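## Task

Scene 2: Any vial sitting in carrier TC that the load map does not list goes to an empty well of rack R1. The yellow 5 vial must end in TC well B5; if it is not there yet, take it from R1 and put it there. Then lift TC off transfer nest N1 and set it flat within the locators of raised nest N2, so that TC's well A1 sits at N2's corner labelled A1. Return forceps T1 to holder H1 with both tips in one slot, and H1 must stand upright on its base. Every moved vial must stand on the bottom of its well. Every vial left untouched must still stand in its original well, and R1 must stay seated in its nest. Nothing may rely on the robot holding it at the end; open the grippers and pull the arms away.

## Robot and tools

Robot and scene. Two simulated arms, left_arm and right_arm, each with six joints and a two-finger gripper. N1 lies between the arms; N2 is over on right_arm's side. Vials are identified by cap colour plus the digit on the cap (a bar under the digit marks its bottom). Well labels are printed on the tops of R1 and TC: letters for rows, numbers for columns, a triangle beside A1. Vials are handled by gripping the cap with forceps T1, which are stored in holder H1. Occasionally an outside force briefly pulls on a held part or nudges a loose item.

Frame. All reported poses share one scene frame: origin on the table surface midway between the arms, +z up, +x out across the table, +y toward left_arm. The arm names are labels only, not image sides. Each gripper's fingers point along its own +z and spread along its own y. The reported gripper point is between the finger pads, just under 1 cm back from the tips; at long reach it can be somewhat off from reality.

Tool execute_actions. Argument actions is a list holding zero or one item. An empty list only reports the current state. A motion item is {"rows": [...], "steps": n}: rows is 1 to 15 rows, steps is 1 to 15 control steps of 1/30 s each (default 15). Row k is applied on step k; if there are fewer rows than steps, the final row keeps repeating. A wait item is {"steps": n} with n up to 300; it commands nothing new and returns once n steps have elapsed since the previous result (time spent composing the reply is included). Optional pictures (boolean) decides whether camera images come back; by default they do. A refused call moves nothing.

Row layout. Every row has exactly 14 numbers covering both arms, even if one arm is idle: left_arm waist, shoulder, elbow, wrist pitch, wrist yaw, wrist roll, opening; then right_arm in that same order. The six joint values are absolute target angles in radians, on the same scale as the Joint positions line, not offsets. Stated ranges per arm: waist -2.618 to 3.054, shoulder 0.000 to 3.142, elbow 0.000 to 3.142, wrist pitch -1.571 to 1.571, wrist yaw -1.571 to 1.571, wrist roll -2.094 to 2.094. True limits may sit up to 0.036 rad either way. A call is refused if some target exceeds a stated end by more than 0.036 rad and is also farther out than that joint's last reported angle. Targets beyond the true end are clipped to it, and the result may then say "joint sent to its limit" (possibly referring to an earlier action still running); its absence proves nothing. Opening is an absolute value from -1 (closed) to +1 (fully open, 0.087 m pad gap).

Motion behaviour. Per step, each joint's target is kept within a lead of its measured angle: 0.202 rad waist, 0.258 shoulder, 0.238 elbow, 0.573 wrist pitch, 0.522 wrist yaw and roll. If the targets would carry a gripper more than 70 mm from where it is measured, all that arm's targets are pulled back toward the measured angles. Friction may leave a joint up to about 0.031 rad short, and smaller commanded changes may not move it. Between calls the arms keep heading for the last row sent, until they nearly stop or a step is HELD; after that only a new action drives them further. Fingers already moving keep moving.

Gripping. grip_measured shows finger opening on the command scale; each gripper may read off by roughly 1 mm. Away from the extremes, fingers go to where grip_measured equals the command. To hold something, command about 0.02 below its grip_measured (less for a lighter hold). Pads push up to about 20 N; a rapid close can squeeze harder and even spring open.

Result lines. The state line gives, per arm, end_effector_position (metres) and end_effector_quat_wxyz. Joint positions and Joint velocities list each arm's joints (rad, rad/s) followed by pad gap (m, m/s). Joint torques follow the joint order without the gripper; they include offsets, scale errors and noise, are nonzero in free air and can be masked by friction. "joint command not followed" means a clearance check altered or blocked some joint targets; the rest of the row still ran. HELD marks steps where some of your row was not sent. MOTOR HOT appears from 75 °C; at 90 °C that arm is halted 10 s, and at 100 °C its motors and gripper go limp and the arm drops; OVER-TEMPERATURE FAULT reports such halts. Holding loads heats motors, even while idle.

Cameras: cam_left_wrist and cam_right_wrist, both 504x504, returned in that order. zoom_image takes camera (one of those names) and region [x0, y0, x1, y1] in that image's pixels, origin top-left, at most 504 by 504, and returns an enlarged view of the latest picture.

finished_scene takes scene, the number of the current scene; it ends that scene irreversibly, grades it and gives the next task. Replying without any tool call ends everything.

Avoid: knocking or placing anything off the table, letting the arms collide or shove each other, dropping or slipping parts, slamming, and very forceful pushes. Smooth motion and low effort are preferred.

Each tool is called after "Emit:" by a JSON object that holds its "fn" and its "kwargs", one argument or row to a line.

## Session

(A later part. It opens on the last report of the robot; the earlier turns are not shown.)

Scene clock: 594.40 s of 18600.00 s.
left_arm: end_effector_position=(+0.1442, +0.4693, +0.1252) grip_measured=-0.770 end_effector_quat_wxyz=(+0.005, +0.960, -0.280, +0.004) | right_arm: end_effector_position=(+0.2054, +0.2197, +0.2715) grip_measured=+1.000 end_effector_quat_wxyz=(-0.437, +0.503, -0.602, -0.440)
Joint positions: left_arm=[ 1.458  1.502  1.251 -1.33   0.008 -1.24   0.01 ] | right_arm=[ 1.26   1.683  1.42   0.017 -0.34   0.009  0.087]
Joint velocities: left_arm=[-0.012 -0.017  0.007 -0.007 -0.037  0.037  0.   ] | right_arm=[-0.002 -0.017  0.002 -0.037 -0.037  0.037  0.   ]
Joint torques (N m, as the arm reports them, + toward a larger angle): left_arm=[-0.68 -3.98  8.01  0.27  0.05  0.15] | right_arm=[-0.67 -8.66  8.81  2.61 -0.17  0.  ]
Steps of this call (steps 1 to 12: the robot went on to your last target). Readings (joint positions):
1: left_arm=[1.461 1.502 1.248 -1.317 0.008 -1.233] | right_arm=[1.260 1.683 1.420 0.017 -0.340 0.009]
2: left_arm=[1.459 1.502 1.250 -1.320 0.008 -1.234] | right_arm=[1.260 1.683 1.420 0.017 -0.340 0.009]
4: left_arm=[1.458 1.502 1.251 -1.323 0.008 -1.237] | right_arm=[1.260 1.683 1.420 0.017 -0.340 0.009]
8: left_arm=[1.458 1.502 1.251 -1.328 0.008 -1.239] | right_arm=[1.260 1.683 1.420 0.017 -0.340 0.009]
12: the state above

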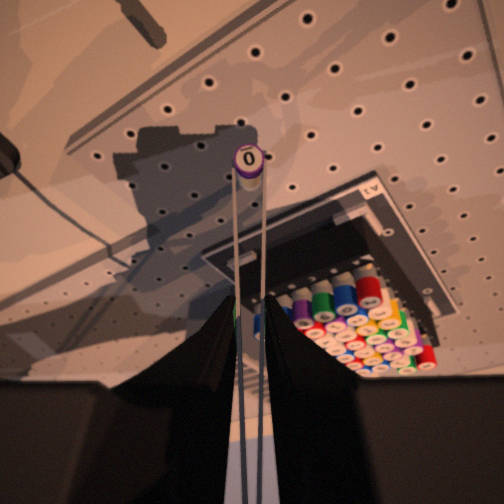

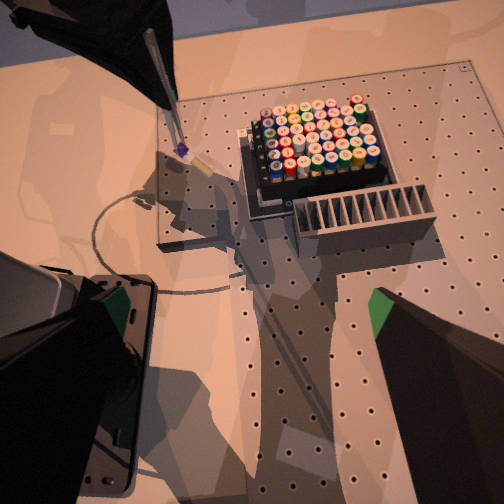

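Emit:
{"fn": "execute_actions", "kwargs": {
  "actions": [
    {"rows":[[1.448,1.49,1.283,-1.346,0.01,-1.248,-0.769,1.25,1.67,1.44,0.03,-0.35,0,1],[1.446,1.484,1.287,-1.350,0.01,-1.251,-0.769,1.25,1.67,1.44,0.03,-0.35,0,1],[1.443,1.481,1.290,-1.354,0.01,-1.254,-0.769,1.25,1.67,1.44,0.03,-0.35,0,1],[1.440,1.479,1.292,-1.358,0.01,-1.257,-0.769,1.25,1.67,1.44,0.03,-0.35,0,1],[1.437,1.477,1.294,-1.361,0.01,-1.260,-0.769,1.25,1.67,1.44,0.03,-0.35,0,1],[1.434,1.475,1.296,-1.364,0.01,-1.263,-0.769,1.25,1.67,1.44,0.03,-0.35,0,1],[1.431,1.473,1.298,-1.367,0.01,-1.266,-0.769,1.25,1.67,1.44,0.03,-0.35,0,1],[1.428,1.472,1.299,-1.370,0.01,-1.269,-0.769,1.25,1.67,1.44,0.03,-0.35,0,1],[1.425,1.471,1.300,-1.372,0.01,-1.272,-0.769,1.25,1.67,1.44,0.03,-0.35,0,1],[1.422,1.470,1.300,-1.374,0.01,-1.275,-0.769,1.25,1.67,1.44,0.03,-0.35,0,1],[1.419,1.469,1.300,-1.376,0.01,-1.278,-0.769,1.25,1.67,1.44,0.03,-0.35,0,1],[1.415,1.468,1.300,-1.378,0.01,-1.282,-0.769,1.25,1.67,1.44,0.03,-0.35,0,1],[1.411,1.468,1.300,-1.379,0.01,-1.286,-0.769,1.25,1.67,1.44,0.03,-0.35,0,1],[1.407,1.468,1.300,-1.379,0.01,-1.289,-0.769,1.25,1.67,1.44,0.03,-0.35,0,1],[1.404,1.468,1.300,-1.379,0.01,-1.291,-0.769,1.25,1.67,1.44,0.03,-0.35,0,1]],"steps":15}
  ],
  "pictures": false
}}

Emit:
{"fn": "execute_actions", "kwargs": {
  "actions": [
    {"steps":12}
  ]
}}

Emit:
{"fn": "zoom_image", "kwargs": {
  "camera": "cam_left_wrist",
  "region": [190, 90, 310, 210]
}}

Emit:
{"fn": "zoom_image", "kwargs": {
  "camera": "cam_right_wrist",
  "region": [150, 110, 240, 200]
}}

Scene clock: 616.33 s of 18600.00 s.
left_arm: end_effector_position=(+0.1527, +0.4637, +0.1339) grip_measured=-0.769 end_effector_quat_wxyz=(+0.003, +0.959, -0.282, +0.004) | right_arm: end_effector_position=(+0.2054, +0.2197, +0.2715) grip_measured=+1.000 end_effector_quat_wxyz=(-0.437, +0.503, -0.602, -0.440)
Joint positions: left_arm=[ 1.419  1.486  1.272 -1.362  0.008 -1.274  0.01 ] | right_arm=[ 1.26   1.683  1.42   0.017 -0.34   0.009  0.087]
Joint velocities: left_arm=[-0.12  -0.002 -0.007 -0.022 -0.022 -0.11   0.001] | right_arm=[-0.007 -0.017  0.002 -0.007 -0.066  0.066  0.   ]
Joint torques (N m, as the arm reports them, + toward a larger angle): left_arm=[-0.81 -5.15  7.97  0.29  0.07  0.09] | right_arm=[-0.68 -8.65  8.81  2.61 -0.17  0.  ]
Steps of this call (steps 1 to 30: the robot went on to your last target; steps 31 to 90: nothing new was sent; then 18.43 s passed at rest; steps 91 to 105: all 15 steps of this action). Readings (joint positions):
91: left_arm=[1.458 1.502 1.251 -1.331 0.008 -1.241] | right_arm=[1.260 1.683 1.420 0.017 -0.340 0.009]
92: left_arm=[1.458 1.502 1.251 -1.332 0.008 -1.242] | right_arm=[1.260 1.683 1.420 0.017 -0.340 0.009]
94: left_arm=[1.455 1.502 1.251 -1.336 0.008 -1.245] | right_arm=[1.260 1.683 1.420 0.017 -0.340 0.009]
98: left_arm=[1.442 1.499 1.264 -1.347 0.008 -1.254] | right_arm=[1.260 1.683 1.420 0.017 -0.340 0.009]
105: the state above

Scene clock: 616.73 s of 18600.00 s.
left_arm: end_effector_position=(+0.1540, +0.4622, +0.1340) grip_measured=-0.769 end_effector_quat_wxyz=(+0.005, +0.960, -0.280, +0.004) | right_arm: end_effector_position=(+0.2054, +0.2197, +0.2715) grip_measured=+1.000 end_effector_quat_wxyz=(-0.437, +0.503, -0.602, -0.440)
Joint positions: left_arm=[ 1.413  1.486  1.272 -1.367  0.008 -1.285  0.01 ] | right_arm=[ 1.26   1.683  1.42   0.017 -0.34   0.009  0.087]
Joint velocities: left_arm=[ 0.007 -0.017 -0.002 -0.022 -0.007 -0.037  0.   ] | right_arm=[ 0.007 -0.012 -0.002 -0.066 -0.095  0.037  0.   ]
Joint torques (N m, as the arm reports them, + toward a larger angle): left_arm=[-0.67 -5.22  7.95  0.26  0.05  0.11] | right_arm=[-0.68 -8.64  8.81  2.61 -0.17  0.  ]
Steps of this call (steps 1 to 12: the robot went on to your last target). Readings (joint positions):
1: left_arm=[1.416 1.486 1.272 -1.363 0.008 -1.276] | right_arm=[1.260 1.683 1.420 0.017 -0.340 0.009]
2: left_arm=[1.414 1.486 1.272 -1.363 0.008 -1.278] | right_arm=[1.260 1.683 1.420 0.017 -0.340 0.009]
4: left_arm=[1.413 1.486 1.272 -1.365 0.008 -1.281] | right_arm=[1.260 1.683 1.420 0.017 -0.340 0.009]
8: left_arm=[1.413 1.486 1.272 -1.366 0.008 -1.284] | right_arm=[1.260 1.683 1.420 0.017 -0.340 0.009]
12: the state above

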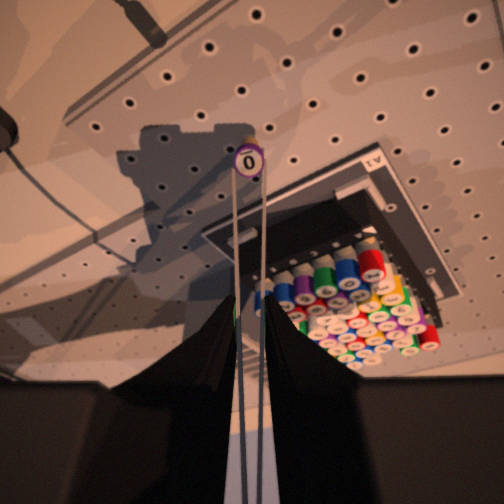

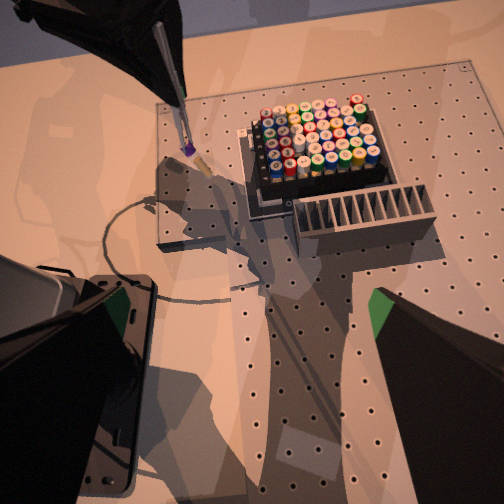

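Region (190, 90, 310, 210) of cam_left_wrist's 504x504 image, scaled by 4.200, with more detail than that image has.

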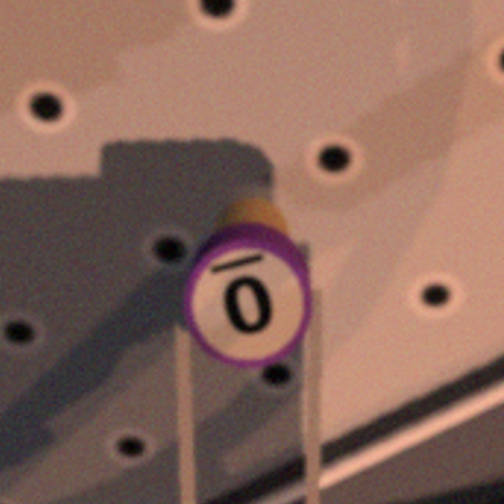

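Region (150, 110, 240, 200) of cam_right_wrist's 504x504 image, scaled by 5.600, with more detail than that image has.

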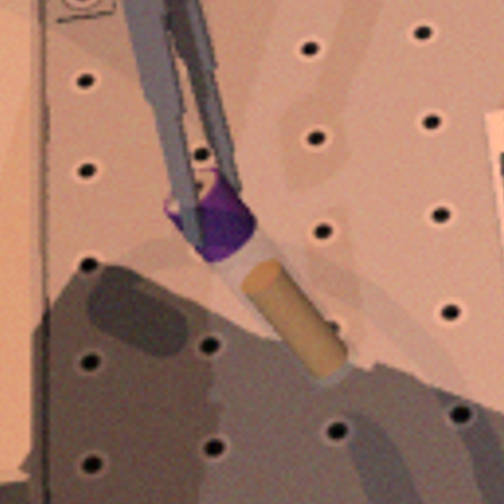

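Emit:
{"fn": "execute_actions", "kwargs": {
  "actions": [
    {"rows":[[1.402,1.466,1.29,-1.380,0.01,-1.294,-0.770,1.25,1.67,1.44,0.03,-0.35,0,1],[1.398,1.464,1.29,-1.382,0.01,-1.298,-0.770,1.25,1.67,1.44,0.03,-0.35,0,1],[1.394,1.462,1.29,-1.384,0.01,-1.302,-0.770,1.25,1.67,1.44,0.03,-0.35,0,1],[1.390,1.461,1.29,-1.386,0.01,-1.306,-0.770,1.25,1.67,1.44,0.03,-0.35,0,1],[1.386,1.460,1.29,-1.388,0.01,-1.310,-0.770,1.25,1.67,1.44,0.03,-0.35,0,1],[1.382,1.459,1.29,-1.389,0.01,-1.314,-0.770,1.25,1.67,1.44,0.03,-0.35,0,1],[1.378,1.458,1.29,-1.390,0.01,-1.318,-0.770,1.25,1.67,1.44,0.03,-0.35,0,1],[1.374,1.457,1.29,-1.391,0.01,-1.322,-0.770,1.25,1.67,1.44,0.03,-0.35,0,1],[1.370,1.456,1.29,-1.392,0.01,-1.326,-0.770,1.25,1.67,1.44,0.03,-0.35,0,1],[1.366,1.455,1.29,-1.393,0.01,-1.330,-0.770,1.25,1.67,1.44,0.03,-0.35,0,1],[1.362,1.454,1.29,-1.394,0.01,-1.334,-0.770,1.25,1.67,1.44,0.03,-0.35,0,1],[1.358,1.453,1.29,-1.394,0.01,-1.338,-0.770,1.25,1.67,1.44,0.03,-0.35,0,1],[1.354,1.453,1.29,-1.394,0.01,-1.342,-0.770,1.25,1.67,1.44,0.03,-0.35,0,1],[1.351,1.453,1.29,-1.394,0.01,-1.345,-0.770,1.25,1.67,1.44,0.03,-0.35,0,1],[1.349,1.453,1.29,-1.394,0.01,-1.346,-0.770,1.25,1.67,1.44,0.03,-0.35,0,1]],"steps":15}
  ],
  "pictures": false
}}

Emit:
{"fn": "execute_actions", "kwargs": {
  "actions": [
    {"steps":12}
  ]
}}

Emit:
{"fn": "zoom_image", "kwargs": {
  "camera": "cam_left_wrist",
  "region": [190, 90, 310, 210]
}}

Emit:
{"fn": "zoom_image", "kwargs": {
  "camera": "cam_right_wrist",
  "region": [150, 110, 240, 200]
}}

Scene clock: 633.47 s of 18600.00 s.
left_arm: end_effector_position=(+0.1645, +0.4546, +0.1373) grip_measured=-0.769 end_effector_quat_wxyz=(+0.005, +0.959, -0.283, +0.004) | right_arm: end_effector_position=(+0.2054, +0.2197, +0.2715) grip_measured=+1.000 end_effector_quat_wxyz=(-0.437, +0.503, -0.602, -0.440)
Joint positions: left_arm=[ 1.362  1.472  1.272 -1.38   0.008 -1.328  0.01 ] | right_arm=[ 1.26   1.683  1.42   0.017 -0.34   0.009  0.087]
Joint velocities: left_arm=[-0.09  -0.007 -0.012 -0.022 -0.051 -0.081  0.002] | right_arm=[ 0.002  0.002 -0.012  0.037 -0.007 -0.022  0.   ]
Joint torques (N m, as the arm reports them, + toward a larger angle): left_arm=[-0.55 -5.01  7.26  0.27  0.06  0.14] | right_arm=[-0.68 -8.64  8.81  2.61 -0.17  0.  ]
Steps of this call (steps 1 to 30: the robot went on to your last target; steps 31 to 90: nothing new was sent; then 13.23 s passed at rest; steps 91 to 105: all 15 steps of this action). Readings (joint positions):
91: left_arm=[1.413 1.486 1.272 -1.367 0.008 -1.287] | right_arm=[1.260 1.683 1.420 0.017 -0.340 0.009]
92: left_arm=[1.412 1.486 1.272 -1.367 0.008 -1.288] | right_arm=[1.260 1.683 1.420 0.017 -0.340 0.009]
94: left_arm=[1.407 1.486 1.272 -1.369 0.008 -1.292] | right_arm=[1.260 1.683 1.420 0.017 -0.340 0.009]
98: left_arm=[1.390 1.486 1.272 -1.373 0.008 -1.304] | right_arm=[1.260 1.683 1.420 0.017 -0.340 0.009]
105: the state above

Scene clock: 633.87 s of 18600.00 s.
left_arm: end_effector_position=(+0.1656, +0.4542, +0.1374) grip_measured=-0.769 end_effector_quat_wxyz=(+0.005, +0.960, -0.280, +0.004) | right_arm: end_effector_position=(+0.2054, +0.2197, +0.2715) grip_measured=+1.000 end_effector_quat_wxyz=(-0.437, +0.503, -0.602, -0.440)
Joint positions: left_arm=[ 1.358  1.472  1.272 -1.381  0.008 -1.34   0.01 ] | right_arm=[ 1.26   1.683  1.42   0.017 -0.34   0.009  0.087]
Joint velocities: left_arm=[-0.017  0.007  0.027 -0.022 -0.022 -0.081 -0.001] | right_arm=[-0.002 -0.007  0.002  0.037  0.022 -0.007  0.   ]
Joint torques (N m, as the arm reports them, + toward a larger angle): left_arm=[-0.67 -5.1   7.25  0.27  0.04  0.14] | right_arm=[-0.68 -8.64  8.82  2.61 -0.17  0.  ]
Steps of this call (steps 1 to 12: the robot went on to your last target). Readings (joint positions):
1: left_arm=[1.360 1.472 1.272 -1.381 0.008 -1.331] | right_arm=[1.260 1.683 1.420 0.017 -0.340 0.009]
2: left_arm=[1.358 1.472 1.272 -1.381 0.008 -1.333] | right_arm=[1.260 1.683 1.420 0.017 -0.340 0.009]
4: left_arm=[1.358 1.472 1.272 -1.381 0.008 -1.336] | right_arm=[1.260 1.683 1.420 0.017 -0.340 0.009]
8: left_arm=[1.358 1.472 1.272 -1.381 0.008 -1.339] | right_arm=[1.260 1.683 1.420 0.017 -0.340 0.009]
12: the state above

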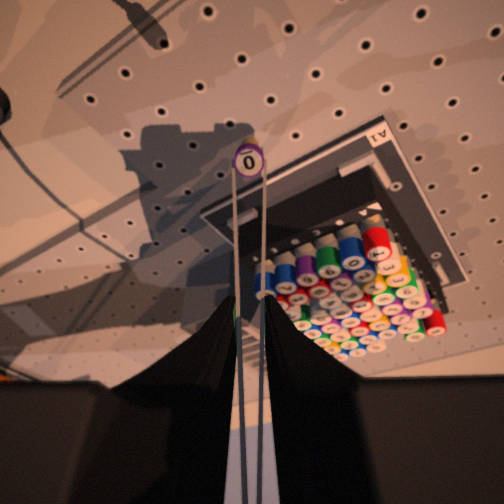

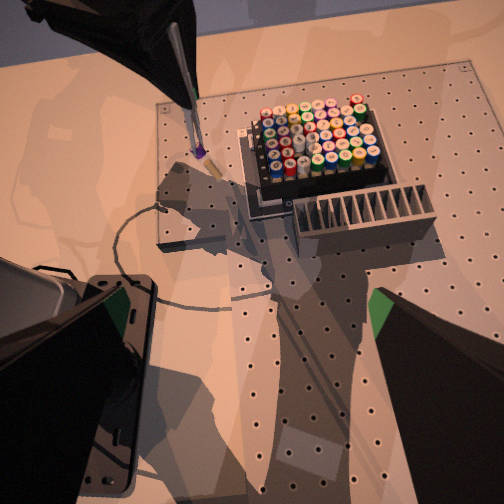

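Region (190, 90, 310, 210) of cam_left_wrist's 504x504 image, scaled by 4.200, with more detail than that image has.

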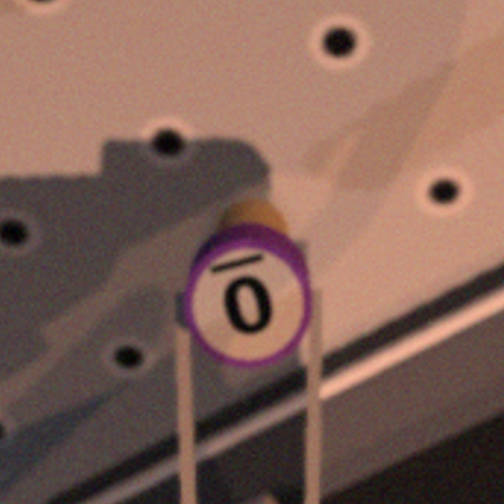

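Region (150, 110, 240, 200) of cam_right_wrist's 504x504 image, scaled by 5.600, with more detail than that image has.

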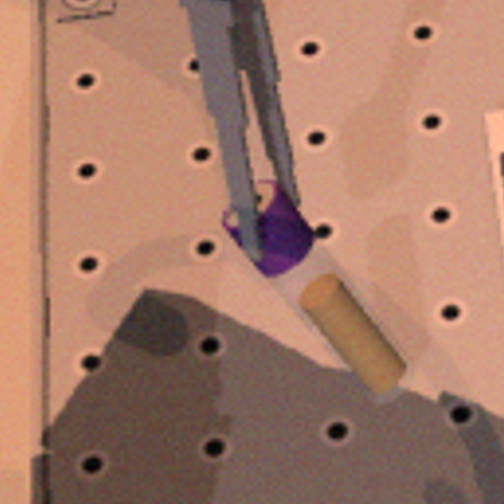

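Emit:
{"fn": "execute_actions", "kwargs": {
  "actions": [
    {"rows":[[1.355,1.465,1.28,-1.385,0.01,-1.343,-0.768,1.25,1.67,1.44,0.03,-0.35,0,1]],"steps":15}
  ]
}}

Emit:
{"fn": "zoom_image", "kwargs": {
  "camera": "cam_left_wrist",
  "region": [190, 90, 310, 210]
}}

Emit:
{"fn": "zoom_image", "kwargs": {
  "camera": "cam_right_wrist",
  "region": [150, 110, 240, 200]
}}

Scene clock: 639.17 s of 18600.00 s.
left_arm: end_effector_position=(+0.1656, +0.4541, +0.1374) grip_measured=-0.768 end_effector_quat_wxyz=(+0.006, +0.960, -0.280, +0.004) | right_arm: end_effector_position=(+0.2054, +0.2197, +0.2715) grip_measured=+1.000 end_effector_quat_wxyz=(-0.437, +0.503, -0.602, -0.440)
Joint positions: left_arm=[ 1.358  1.472  1.272 -1.382  0.008 -1.341  0.01 ] | right_arm=[ 1.26   1.683  1.42   0.017 -0.34   0.009  0.087]
Joint velocities: left_arm=[ 0.012  0.002 -0.017  0.022 -0.081  0.051 -0.001] | right_arm=[-0.002 -0.002 -0.002  0.007  0.022  0.022  0.   ]
Joint torques (N m, as the arm reports them, + toward a larger angle): left_arm=[-0.18 -4.32  6.56  0.34  0.04  0.15] | right_arm=[-0.68 -8.65  8.82  2.61 -0.17  0.  ]
Steps of this call (steps 1 to 30: the robot went on to your last target; steps 31 to 90: nothing new was sent; then 1.80 s passed at rest; steps 91 to 105: all 15 steps of this action). Readings (joint positions):
91: left_arm=[1.358 1.472 1.272 -1.382 0.008 -1.341] | right_arm=[1.260 1.683 1.420 0.017 -0.340 0.009]
92: left_arm=[1.358 1.472 1.272 -1.382 0.008 -1.341] | right_arm=[1.260 1.683 1.420 0.017 -0.340 0.009]
94: left_arm=[1.358 1.472 1.272 -1.382 0.008 -1.341] | right_arm=[1.260 1.683 1.420 0.017 -0.340 0.009]
98: left_arm=[1.358 1.472 1.272 -1.382 0.008 -1.341] | right_arm=[1.260 1.683 1.420 0.017 -0.340 0.009]
105: the state above

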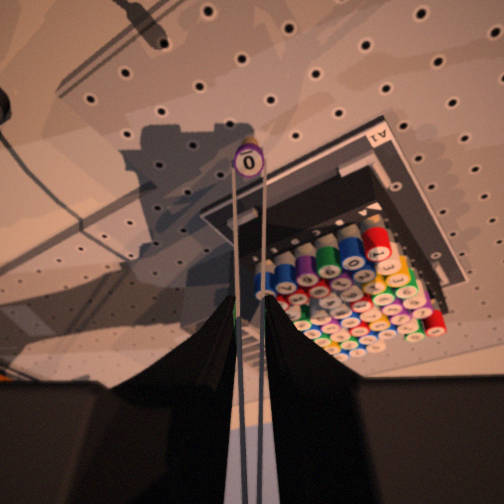

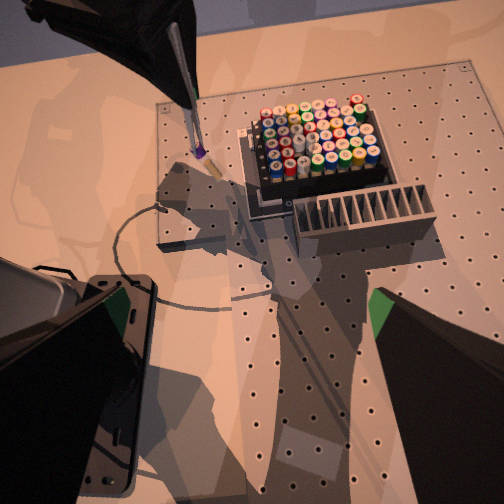

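Region (190, 90, 310, 210) of cam_left_wrist's 504x504 image, scaled by 4.200, with more detail than that image has.

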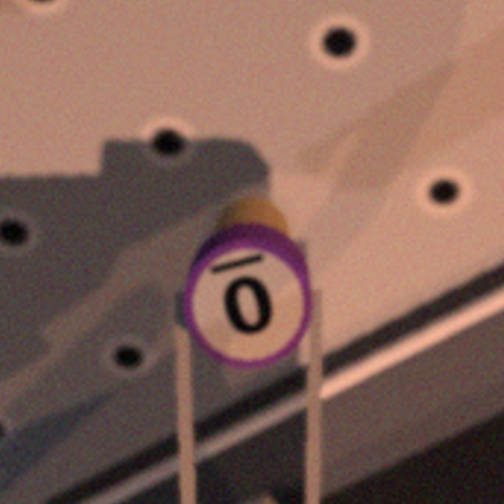

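Region (150, 110, 240, 200) of cam_right_wrist's 504x504 image, scaled by 5.600, with more detail than that image has.

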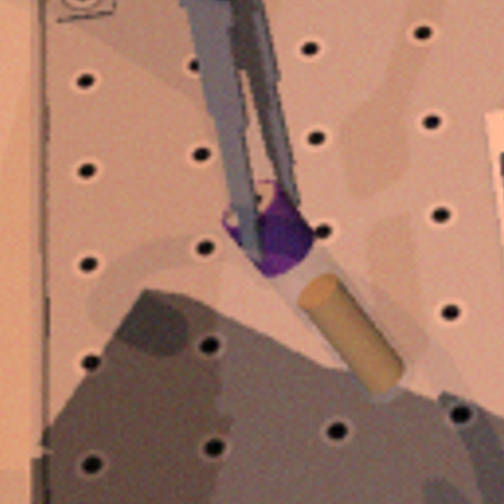

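Emit:
{"fn": "execute_actions", "kwargs": {
  "actions": [
    {"rows":[[1.355,1.465,1.28,-1.385,0.01,-1.343,-0.7668,1.25,1.67,1.44,0.03,-0.35,0,1]],"steps":15}
  ]
}}

Emit:
{"fn": "zoom_image", "kwargs": {
  "camera": "cam_left_wrist",
  "region": [190, 90, 310, 210]
}}

Emit:
{"fn": "zoom_image", "kwargs": {
  "camera": "cam_right_wrist",
  "region": [150, 110, 240, 200]
}}

Scene clock: 653.07 s of 18600.00 s.
left_arm: end_effector_position=(+0.1656, +0.4541, +0.1374) grip_measured=-0.767 end_effector_quat_wxyz=(+0.006, +0.960, -0.280, +0.004) | right_arm: end_effector_position=(+0.2054, +0.2197, +0.2715) grip_measured=+1.000 end_effector_quat_wxyz=(-0.437, +0.503, -0.602, -0.440)
Joint positions: left_arm=[ 1.358  1.472  1.272 -1.382  0.008 -1.341  0.01 ] | right_arm=[ 1.26   1.683  1.42   0.017 -0.34   0.009  0.087]
Joint velocities: left_arm=[ 0.007  0.002 -0.022 -0.007 -0.007 -0.037 -0.   ] | right_arm=[-0.007 -0.002  0.007 -0.022  0.081 -0.051  0.   ]
Joint torques (N m, as the arm reports them, + toward a larger angle): left_arm=[-0.19 -4.32  6.56  0.35  0.04  0.15] | right_arm=[-0.68 -8.65  8.82  2.61 -0.17  0.  ]
Steps of this call (steps 1 to 15: the robot went on to your last target; steps 16 to 90: nothing new was sent; then 10.40 s passed at rest; steps 91 to 105: all 15 steps of this action). Readings (joint positions):
91: left_arm=[1.358 1.472 1.272 -1.382 0.008 -1.341] | right_arm=[1.260 1.683 1.420 0.017 -0.340 0.009]
92: left_arm=[1.358 1.472 1.272 -1.382 0.008 -1.341] | right_arm=[1.260 1.683 1.420 0.017 -0.340 0.009]
94: left_arm=[1.358 1.472 1.272 -1.382 0.008 -1.341] | right_arm=[1.260 1.683 1.420 0.017 -0.340 0.009]
98: left_arm=[1.358 1.472 1.272 -1.382 0.008 -1.341] | right_arm=[1.260 1.683 1.420 0.017 -0.340 0.009]
105: the state above

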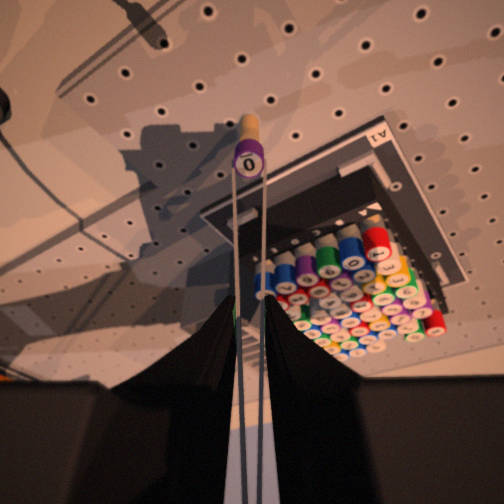

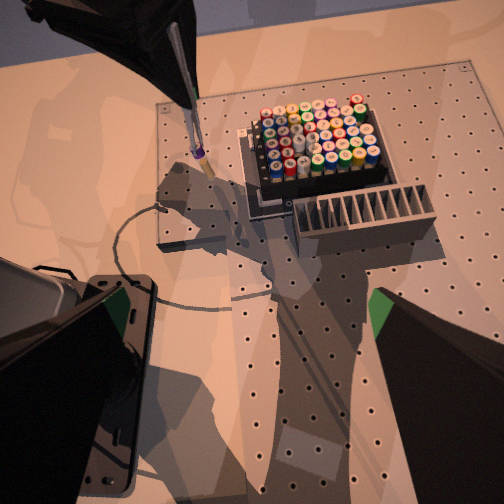

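Region (190, 90, 310, 210) of cam_left_wrist's 504x504 image, scaled by 4.200, with more detail than that image has.

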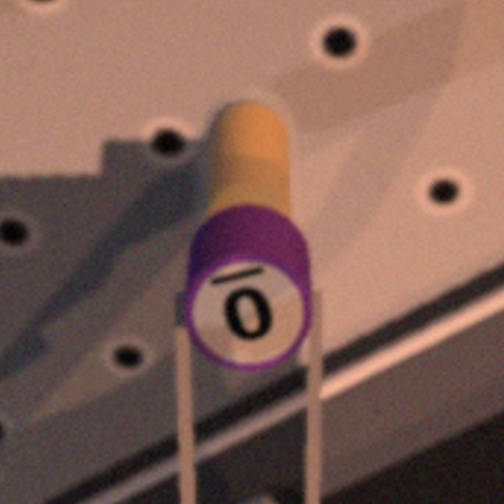

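Region (150, 110, 240, 200) of cam_right_wrist's 504x504 image, scaled by 5.600, with more detail than that image has.

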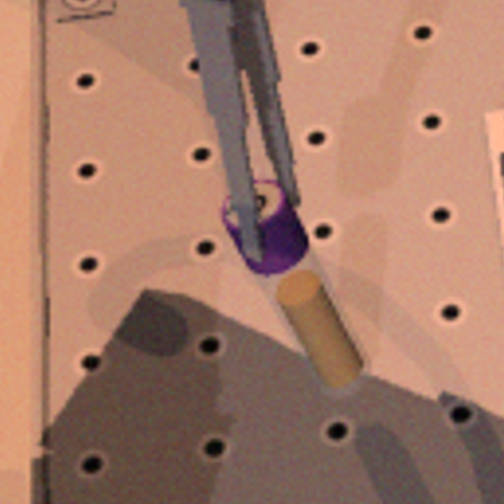

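Emit:
{"fn": "execute_actions", "kwargs": {
  "actions": [
    {"rows":[[1.349,1.465,1.27,-1.394,0.01,-1.348,-0.7668,1.25,1.67,1.44,0.03,-0.35,0,1],[1.346,1.465,1.27,-1.395,0.01,-1.351,-0.7668,1.25,1.67,1.44,0.03,-0.35,0,1],[1.343,1.465,1.27,-1.396,0.01,-1.354,-0.7668,1.25,1.67,1.44,0.03,-0.35,0,1],[1.340,1.465,1.27,-1.396,0.01,-1.357,-0.7668,1.25,1.67,1.44,0.03,-0.35,0,1],[1.337,1.465,1.27,-1.397,0.01,-1.360,-0.7668,1.25,1.67,1.44,0.03,-0.35,0,1],[1.334,1.465,1.27,-1.397,0.01,-1.363,-0.7668,1.25,1.67,1.44,0.03,-0.35,0,1],[1.331,1.465,1.27,-1.398,0.01,-1.366,-0.7668,1.25,1.67,1.44,0.03,-0.35,0,1],[1.328,1.465,1.27,-1.398,0.01,-1.369,-0.7668,1.25,1.67,1.44,0.03,-0.35,0,1],[1.325,1.465,1.27,-1.399,0.01,-1.372,-0.7668,1.25,1.67,1.44,0.03,-0.35,0,1],[1.322,1.465,1.27,-1.399,0.01,-1.375,-0.7668,1.25,1.67,1.44,0.03,-0.35,0,1],[1.319,1.465,1.27,-1.400,0.01,-1.378,-0.7668,1.25,1.67,1.44,0.03,-0.35,0,1],[1.316,1.465,1.27,-1.400,0.01,-1.380,-0.7668,1.25,1.67,1.44,0.03,-0.35,0,1]],"steps":15}
  ]
}}

Emit:
{"fn": "zoom_image", "kwargs": {
  "camera": "cam_left_wrist",
  "region": [190, 80, 310, 200]
}}

Emit:
{"fn": "zoom_image", "kwargs": {
  "camera": "cam_right_wrist",
  "region": [150, 110, 240, 200]
}}

Scene clock: 678.17 s of 18600.00 s.
left_arm: end_effector_position=(+0.1724, +0.4501, +0.1374) grip_measured=-0.767 end_effector_quat_wxyz=(+0.008, +0.960, -0.281, +0.003) | right_arm: end_effector_position=(+0.2054, +0.2197, +0.2715) grip_measured=+1.000 end_effector_quat_wxyz=(-0.437, +0.503, -0.602, -0.440)
Joint positions: left_arm=[ 1.325  1.472  1.272 -1.387  0.008 -1.37   0.01 ] | right_arm=[ 1.26   1.683  1.42   0.017 -0.34   0.009  0.087]
Joint velocities: left_arm=[-0.022 -0.012  0.002 -0.051  0.066 -0.081  0.   ] | right_arm=[-0.022 -0.017  0.017  0.007  0.007 -0.095  0.   ]
Joint torques (N m, as the arm reports them, + toward a larger angle): left_arm=[-0.64 -4.31  5.86  0.25  0.04  0.13] | right_arm=[-0.69 -8.65  8.82  2.61 -0.17  0.  ]
Steps of this call (steps 1 to 15: the robot went on to your last target; steps 16 to 90: nothing new was sent; then 21.60 s passed at rest; steps 91 to 105: all 15 steps of this action). Readings (joint positions):
91: left_arm=[1.358 1.472 1.272 -1.382 0.008 -1.341] | right_arm=[1.260 1.683 1.420 0.017 -0.340 0.009]
92: left_arm=[1.358 1.472 1.272 -1.382 0.008 -1.342] | right_arm=[1.260 1.683 1.420 0.017 -0.340 0.009]
94: left_arm=[1.355 1.472 1.272 -1.382 0.008 -1.345] | right_arm=[1.260 1.683 1.420 0.017 -0.340 0.009]
98: left_arm=[1.342 1.472 1.272 -1.384 0.008 -1.354] | right_arm=[1.260 1.683 1.420 0.017 -0.340 0.009]
105: the state above

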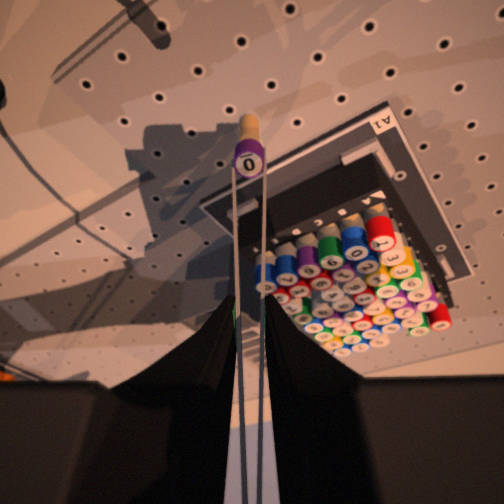

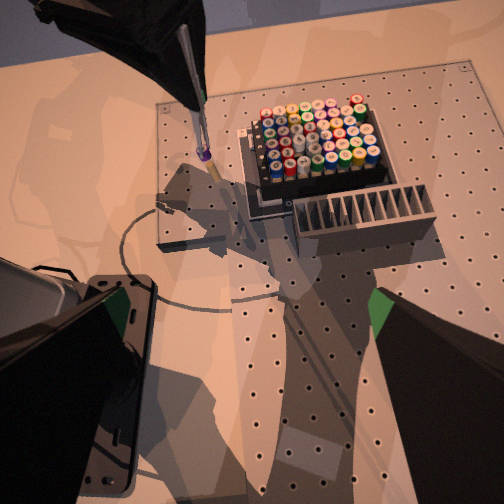

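Region (190, 80, 310, 200) of cam_left_wrist's 504x504 image, scaled by 4.200, with more detail than that image has.

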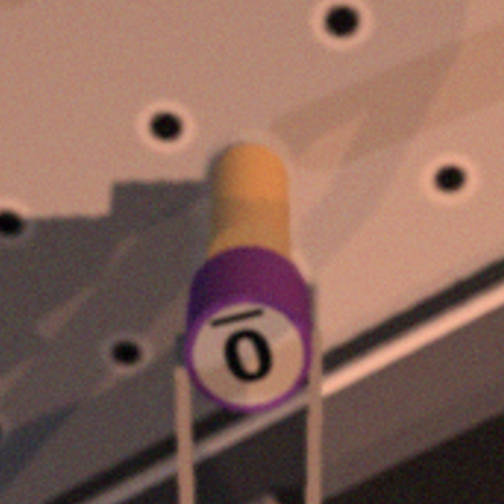

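Region (150, 110, 240, 200) of cam_right_wrist's 504x504 image, scaled by 5.600, with more detail than that image has.

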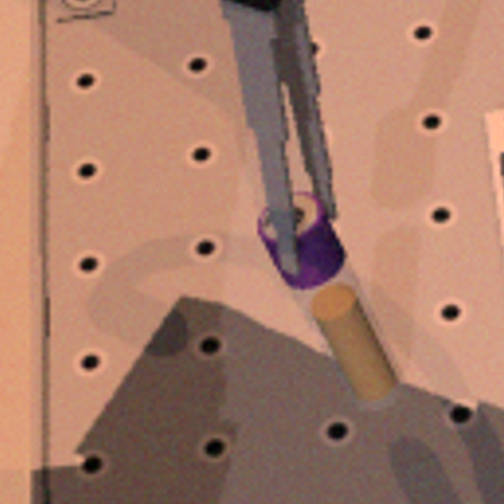

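Emit:
{"fn": "execute_actions", "kwargs": {
  "actions": []
}}

Scene clock: 708.60 s of 18600.00 s.
left_arm: end_effector_position=(+0.1726, +0.4500, +0.1374) grip_measured=-0.767 end_effector_quat_wxyz=(+0.008, +0.960, -0.279, +0.003) | right_arm: end_effector_position=(+0.2054, +0.2197, +0.2715) grip_measured=+1.000 end_effector_quat_wxyz=(-0.437, +0.503, -0.602, -0.440)
Joint positions: left_arm=[ 1.325  1.472  1.272 -1.387  0.008 -1.375  0.01 ] | right_arm=[ 1.26   1.683  1.42   0.017 -0.34   0.009  0.087]
Joint velocities: left_arm=[ 0.002 -0.022  0.017  0.007 -0.022  0.007 -0.001] | right_arm=[-0.017 -0.002 -0.002  0.081 -0.022 -0.022  0.   ]
Joint torques (N m, as the arm reports them, + toward a larger angle): left_arm=[-0.68 -4.3   5.87  0.25  0.05  0.12] | right_arm=[-0.68 -8.64  8.81  2.61 -0.17  0.  ]
Steps of this call (steps 1 to 15: the robot went on to your last target; steps 16 to 90: nothing new was sent; then 27.43 s passed at rest). Readings (joint positions):
1: left_arm=[1.325 1.472 1.272 -1.387 0.008 -1.371] | right_arm=[1.260 1.683 1.420 0.017 -0.340 0.009]
2: left_arm=[1.325 1.472 1.272 -1.387 0.008 -1.372] | right_arm=[1.260 1.683 1.420 0.017 -0.340 0.009]
4: left_arm=[1.325 1.472 1.272 -1.387 0.008 -1.373] | right_arm=[1.260 1.683 1.420 0.017 -0.340 0.009]
8: left_arm=[1.325 1.472 1.272 -1.387 0.008 -1.374] | right_arm=[1.260 1.683 1.420 0.017 -0.340 0.009]
90: the state above
All arms were judged still, so your last target was given up. Only a new action makes them travel on or press farther. Fingers that are still opening or closing keep moving.

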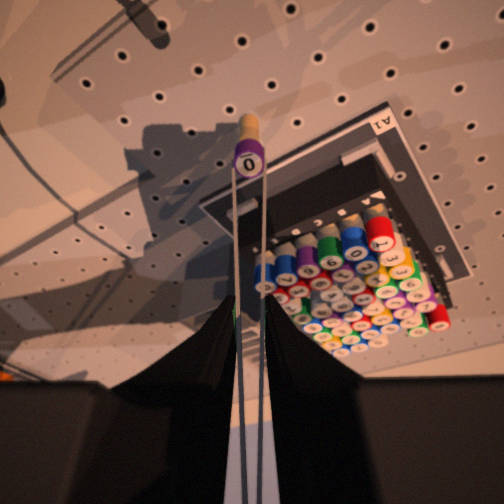

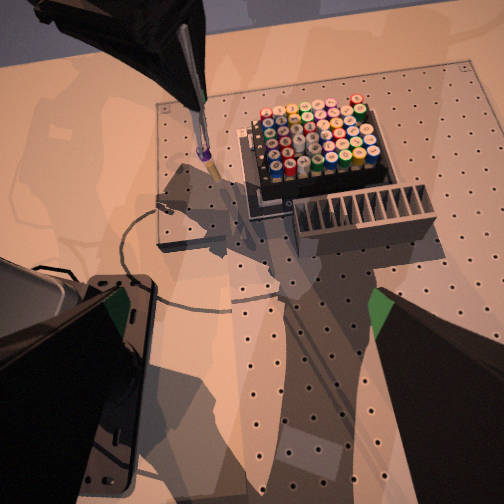

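Emit:
{"fn": "zoom_image", "kwargs": {
  "camera": "cam_right_wrist",
  "region": [160, 100, 280, 220]
}}

Emit:
{"fn": "zoom_image", "kwargs": {
  "camera": "cam_left_wrist",
  "region": [200, 90, 300, 190]
}}

Region (160, 100, 280, 220) of cam_right_wrist's 504x504 image, scaled by 4.200, with more detail than that image has.

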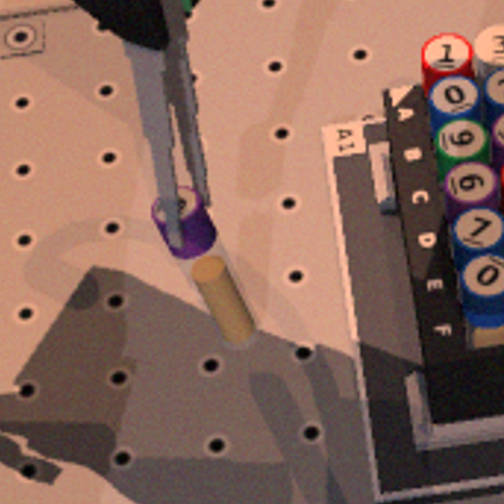

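Region (200, 90, 300, 190) of cam_left_wrist's 504x504 image, scaled by 5.040, with more detail than that image has.

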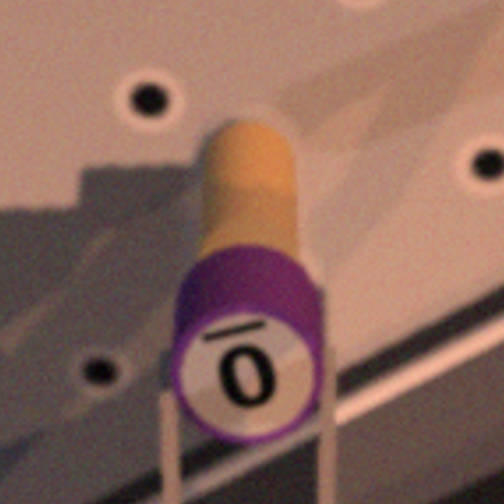

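Emit:
{"fn": "execute_actions", "kwargs": {
  "actions": [
    {"rows":[[1.32,1.468,1.272,-1.395,0.01,-1.378,-0.775,1.25,1.67,1.44,0.03,-0.35,0,1],[1.32,1.468,1.272,-1.395,0.01,-1.378,-0.782,1.25,1.67,1.44,0.03,-0.35,0,1],[1.32,1.468,1.272,-1.395,0.01,-1.378,-0.79,1.25,1.67,1.44,0.03,-0.35,0,1],[1.32,1.468,1.272,-1.395,0.01,-1.378,-0.80,1.25,1.67,1.44,0.03,-0.35,0,1],[1.32,1.468,1.272,-1.395,0.01,-1.378,-0.81,1.25,1.67,1.44,0.03,-0.35,0,1],[1.32,1.468,1.272,-1.395,0.01,-1.378,-0.82,1.25,1.67,1.44,0.03,-0.35,0,1],[1.32,1.468,1.272,-1.395,0.01,-1.378,-0.825,1.25,1.67,1.44,0.03,-0.35,0,1],[1.32,1.468,1.285,-1.40,0.01,-1.39,-0.825,1.25,1.67,1.44,0.03,-0.35,0,1],[1.32,1.468,1.30,-1.41,0.01,-1.41,-0.825,1.25,1.67,1.44,0.03,-0.35,0,1],[1.32,1.468,1.315,-1.42,0.01,-1.44,-0.825,1.25,1.67,1.44,0.03,-0.35,0,1],[1.32,1.468,1.33,-1.43,0.01,-1.47,-0.825,1.25,1.67,1.44,0.03,-0.35,0,1],[1.32,1.468,1.34,-1.44,0.01,-1.50,-0.825,1.25,1.67,1.44,0.03,-0.35,0,1],[1.32,1.468,1.34,-1.44,0.01,-1.53,-0.825,1.25,1.67,1.44,0.03,-0.35,0,1],[1.32,1.468,1.34,-1.44,0.01,-1.56,-0.825,1.25,1.67,1.44,0.03,-0.35,0,1],[1.32,1.468,1.34,-1.44,0.01,-1.575,-0.825,1.25,1.67,1.44,0.03,-0.35,0,1]],"steps":15}
  ],
  "pictures": false
}}

Emit:
{"fn": "execute_actions", "kwargs": {
  "actions": [
    {"rows":[[1.31,1.468,1.34,-1.44,-0.005,-1.575,-0.825,1.25,1.67,1.44,0.03,-0.35,0,1],[1.30,1.468,1.34,-1.44,-0.02,-1.575,-0.825,1.25,1.67,1.44,0.03,-0.35,0,1],[1.285,1.468,1.34,-1.44,-0.035,-1.575,-0.825,1.25,1.67,1.44,0.03,-0.35,0,1],[1.27,1.468,1.34,-1.44,-0.05,-1.575,-0.825,1.25,1.67,1.44,0.03,-0.35,0,1],[1.255,1.468,1.34,-1.44,-0.065,-1.575,-0.825,1.25,1.67,1.44,0.03,-0.35,0,1],[1.24,1.468,1.34,-1.44,-0.08,-1.575,-0.825,1.25,1.67,1.44,0.03,-0.35,0,1],[1.225,1.468,1.34,-1.44,-0.10,-1.575,-0.825,1.25,1.67,1.44,0.03,-0.35,0,1],[1.21,1.468,1.34,-1.44,-0.12,-1.575,-0.825,1.25,1.67,1.44,0.03,-0.35,0,1],[1.198,1.468,1.34,-1.44,-0.14,-1.575,-0.825,1.25,1.67,1.44,0.03,-0.35,0,1],[1.188,1.468,1.34,-1.44,-0.16,-1.575,-0.825,1.25,1.67,1.44,0.03,-0.35,0,1],[1.18,1.468,1.34,-1.44,-0.18,-1.575,-0.825,1.25,1.67,1.44,0.03,-0.35,0,1],[1.175,1.468,1.34,-1.44,-0.195,-1.575,-0.825,1.25,1.67,1.44,0.03,-0.35,0,1],[1.17,1.468,1.34,-1.44,-0.205,-1.575,-0.825,1.25,1.67,1.44,0.03,-0.35,0,1],[1.17,1.468,1.34,-1.44,-0.21,-1.575,-0.825,1.25,1.67,1.44,0.03,-0.35,0,1]],"steps":15}
  ]
}}

Scene clock: 748.40 s of 18600.00 s.
left_arm: end_effector_position=(+0.1757, +0.4563, +0.1472) grip_measured=-0.816 end_effector_quat_wxyz=(+0.002, +0.974, -0.226, +0.004) | right_arm: end_effector_position=(+0.2054, +0.2197, +0.2715) grip_measured=+1.000 end_effector_quat_wxyz=(-0.437, +0.503, -0.602, -0.440)
Joint positions: left_arm=[ 1.325  1.472  1.311 -1.414  0.008 -1.484  0.008] | right_arm=[ 1.26   1.683  1.42   0.017 -0.34   0.009  0.087]
Joint velocities: left_arm=[-0.002 -0.002  0.095  0.022  0.081 -0.593  0.   ] | right_arm=[-0.002 -0.007 -0.007 -0.081  0.022  0.037  0.   ]
Joint torques (N m, as the arm reports them, + toward a larger angle): left_arm=[-0.36 -4.09  7.57  0.22  0.05  0.12] | right_arm=[-0.67 -8.65  8.82  2.61 -0.17  0.  ]
Steps of this call (steps 1 to 90: nothing new was sent; then 36.30 s passed at rest; steps 91 to 105: all 15 steps of this action). Readings (joint positions):
91: left_arm=[1.325 1.472 1.272 -1.387 0.008 -1.375] | right_arm=[1.260 1.683 1.420 0.017 -0.340 0.009]
92: left_arm=[1.325 1.472 1.272 -1.387 0.008 -1.375] | right_arm=[1.260 1.683 1.420 0.017 -0.340 0.009]
94: left_arm=[1.325 1.472 1.272 -1.387 0.008 -1.375] | right_arm=[1.260 1.683 1.420 0.017 -0.340 0.009]
98: left_arm=[1.325 1.472 1.272 -1.387 0.008 -1.377] | right_arm=[1.260 1.683 1.420 0.017 -0.340 0.009]
105: the state above

Scene clock: 748.90 s of 18600.00 s.
left_arm: end_effector_position=(+0.1804, +0.4505, +0.1431) grip_measured=-0.816 end_effector_quat_wxyz=(-0.013, +0.964, -0.256, -0.075) | right_arm: end_effector_position=(+0.2054, +0.2197, +0.2715) grip_measured=+1.000 end_effector_quat_wxyz=(-0.437, +0.503, -0.602, -0.440)
Joint positions: left_arm=[ 1.179  1.472  1.314 -1.426 -0.152 -1.567  0.008] | right_arm=[ 1.26   1.683  1.42   0.017 -0.34   0.009  0.087]
Joint velocities: left_arm=[-0.051 -0.017  0.012 -0.007 -0.256 -0.037  0.   ] | right_arm=[ 0.007  0.002  0.007 -0.007 -0.051 -0.007  0.   ]
Joint torques (N m, as the arm reports them, + toward a larger angle): left_arm=[-0.43 -4.09  7.8   0.23 -0.18  0.1 ] | right_arm=[-0.68 -8.65  8.82  2.61 -0.17  0.  ]
Steps of this call (steps 1 to 15: all 15 steps of this action). Readings (joint positions):
1: left_arm=[1.324 1.472 1.314 -1.416 0.008 -1.501] | right_arm=[1.260 1.683 1.420 0.017 -0.340 0.009]
2: left_arm=[1.321 1.472 1.314 -1.417 0.004 -1.515] | right_arm=[1.260 1.683 1.420 0.017 -0.340 0.009]
4: left_arm=[1.304 1.472 1.314 -1.421 -0.009 -1.535] | right_arm=[1.260 1.683 1.420 0.017 -0.340 0.009]
8: left_arm=[1.243 1.472 1.314 -1.425 -0.052 -1.556] | right_arm=[1.260 1.683 1.420 0.017 -0.340 0.009]
15: the state above

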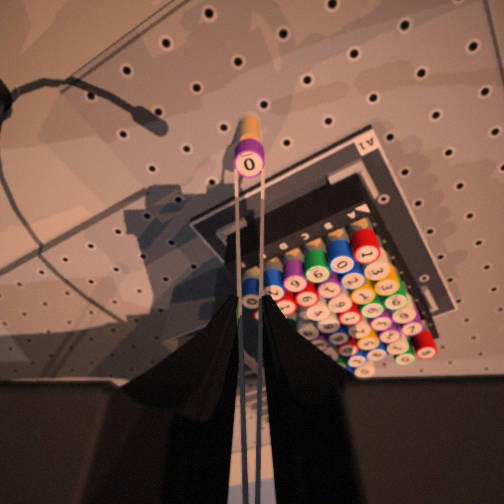

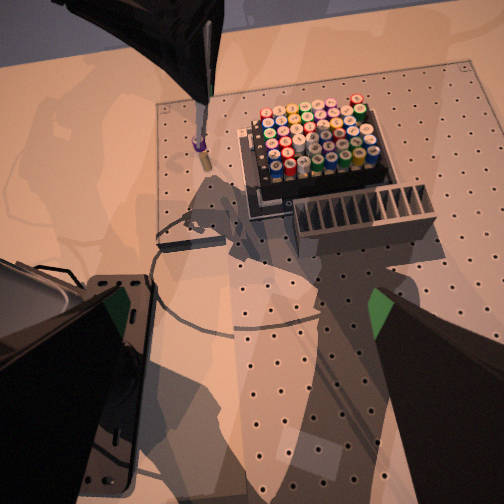

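Emit:
{"fn": "execute_actions", "kwargs": {
  "actions": [
    {"steps":10}
  ]
}}

Emit:
{"fn": "zoom_image", "kwargs": {
  "camera": "cam_right_wrist",
  "region": [150, 90, 290, 230]
}}

Scene clock: 751.90 s of 18600.00 s.
left_arm: end_effector_position=(+0.1735, +0.4543, +0.1426) grip_measured=-0.816 end_effector_quat_wxyz=(-0.018, +0.962, -0.255, -0.097) | right_arm: end_effector_position=(+0.2054, +0.2197, +0.2715) grip_measured=+1.000 end_effector_quat_wxyz=(-0.437, +0.503, -0.602, -0.440)
Joint positions: left_arm=[ 1.178  1.472  1.314 -1.427 -0.197 -1.57   0.008] | right_arm=[ 1.26   1.683  1.42   0.017 -0.34   0.009  0.087]
Joint velocities: left_arm=[ 0.007  0.027 -0.012 -0.051  0.022 -0.007  0.001] | right_arm=[-0.007 -0.007 -0.022  0.007 -0.037 -0.007  0.   ]
Joint torques (N m, as the arm reports them, + toward a larger angle): left_arm=[-0.63 -4.09  7.79  0.23 -0.19  0.12] | right_arm=[-0.68 -8.65  8.83  2.61 -0.17  0.  ]
Steps of this call (steps 1 to 30: the robot went on to your last target; steps 31 to 90: nothing new was sent). Readings (joint positions):
1: left_arm=[1.178 1.472 1.314 -1.426 -0.162 -1.567] | right_arm=[1.260 1.683 1.420 0.017 -0.340 0.009]
2: left_arm=[1.178 1.472 1.314 -1.427 -0.169 -1.568] | right_arm=[1.260 1.683 1.420 0.017 -0.340 0.009]
4: left_arm=[1.178 1.472 1.314 -1.427 -0.180 -1.569] | right_arm=[1.260 1.683 1.420 0.017 -0.340 0.009]
8: left_arm=[1.178 1.472 1.314 -1.427 -0.190 -1.569] | right_arm=[1.260 1.683 1.420 0.017 -0.340 0.009]
90: the state above
All arms were judged still, so your last target was given up. Only a new action makes them travel on or press farther. Fingers that are still opening or closing keep moving.

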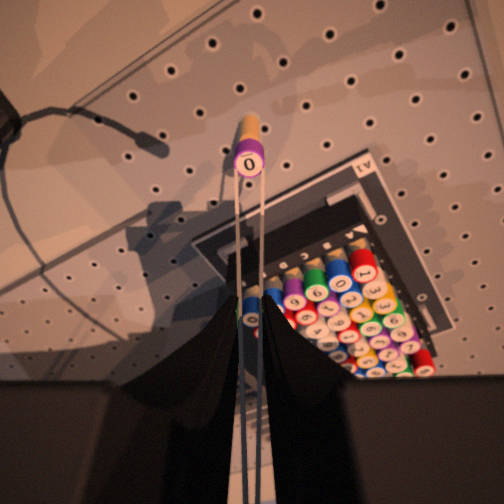

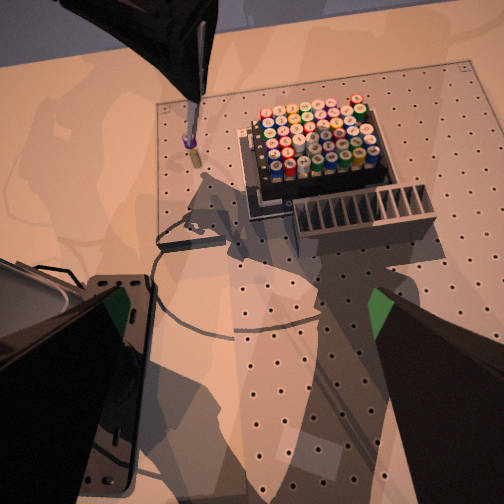

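Region (150, 90, 290, 230) of cam_right_wrist's 504x504 image, scaled by 3.600, with more detail than that image has.

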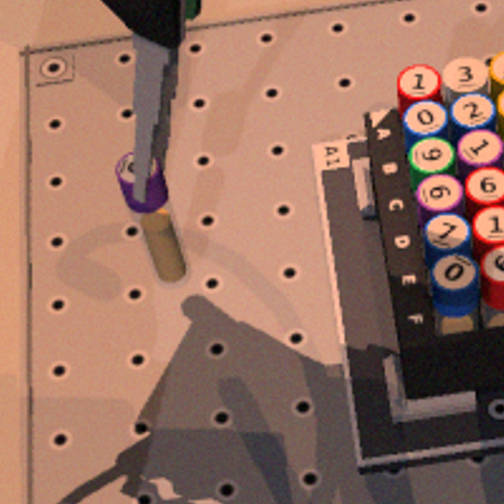

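Emit:
{"fn": "execute_actions", "kwargs": {
  "actions": [
    {"rows":[[1.17,1.468,1.30,-1.42,-0.21,-1.575,-0.825,1.25,1.67,1.44,0.03,-0.35,0,1],[1.17,1.468,1.29,-1.41,-0.21,-1.575,-0.825,1.25,1.67,1.44,0.03,-0.35,0,1],[1.17,1.468,1.283,-1.405,-0.21,-1.575,-0.825,1.25,1.67,1.44,0.03,-0.35,0,1],[1.17,1.468,1.278,-1.40,-0.21,-1.575,-0.825,1.25,1.67,1.44,0.03,-0.35,0,1],[1.17,1.468,1.274,-1.395,-0.21,-1.575,-0.825,1.25,1.67,1.44,0.03,-0.35,0,1],[1.17,1.468,1.270,-1.39,-0.21,-1.575,-0.825,1.25,1.67,1.44,0.03,-0.35,0,1],[1.17,1.468,1.266,-1.388,-0.21,-1.575,-0.825,1.25,1.67,1.44,0.03,-0.35,0,1],[1.17,1.468,1.263,-1.386,-0.21,-1.575,-0.825,1.25,1.67,1.44,0.03,-0.35,0,1],[1.17,1.468,1.26,-1.385,-0.21,-1.575,-0.825,1.25,1.67,1.44,0.03,-0.35,0,1]],"steps":15}
  ]
}}

Emit:
{"fn": "zoom_image", "kwargs": {
  "camera": "cam_right_wrist",
  "region": [150, 110, 250, 210]
}}

Scene clock: 776.63 s of 18600.00 s.
left_arm: end_effector_position=(+0.1731, +0.4536, +0.1349) grip_measured=-0.816 end_effector_quat_wxyz=(-0.016, +0.962, -0.255, -0.098) | right_arm: end_effector_position=(+0.2054, +0.2197, +0.2715) grip_measured=+1.000 end_effector_quat_wxyz=(-0.437, +0.503, -0.602, -0.440)
Joint positions: left_arm=[ 1.178  1.472  1.283 -1.402 -0.197 -1.57   0.008] | right_arm=[ 1.26   1.683  1.42   0.017 -0.34   0.009  0.087]
Joint velocities: left_arm=[ 0.022 -0.002 -0.002  0.007 -0.066  0.007 -0.   ] | right_arm=[-0.007 -0.022  0.002  0.066  0.022  0.007  0.   ]
Joint torques (N m, as the arm reports them, + toward a larger angle): left_arm=[-0.64 -4.03  4.39  0.46 -0.18  0.12] | right_arm=[-0.67 -8.65  8.81  2.61 -0.16  0.  ]
Steps of this call (steps 1 to 90: nothing new was sent; then 21.23 s passed at rest; steps 91 to 105: all 15 steps of this action). Readings (joint positions):
91: left_arm=[1.178 1.472 1.314 -1.428 -0.197 -1.570] | right_arm=[1.260 1.683 1.420 0.017 -0.340 0.009]
92: left_arm=[1.178 1.472 1.314 -1.427 -0.197 -1.570] | right_arm=[1.260 1.683 1.420 0.017 -0.340 0.009]
94: left_arm=[1.178 1.472 1.314 -1.424 -0.197 -1.570] | right_arm=[1.260 1.683 1.420 0.017 -0.340 0.009]
98: left_arm=[1.178 1.472 1.295 -1.409 -0.197 -1.570] | right_arm=[1.260 1.683 1.420 0.017 -0.340 0.009]
105: the state above

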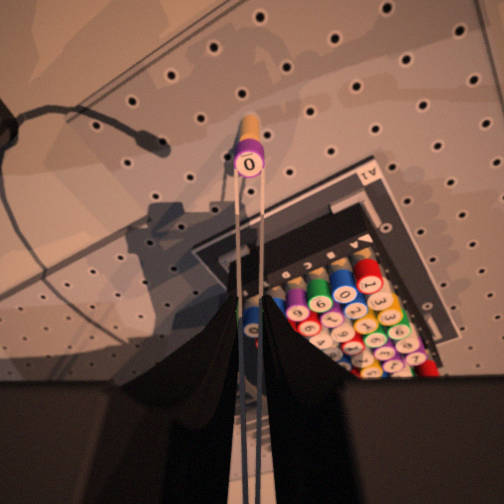

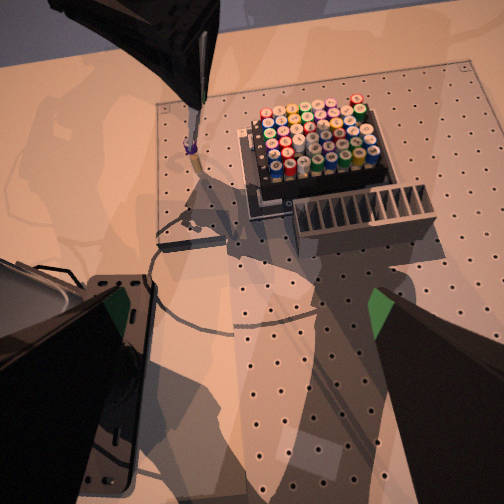

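Region (150, 110, 250, 210) of cam_right_wrist's 504x504 image, scaled by 5.040, with more detail than that image has.

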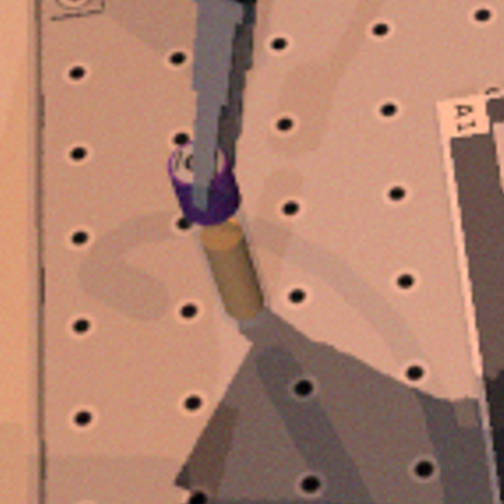

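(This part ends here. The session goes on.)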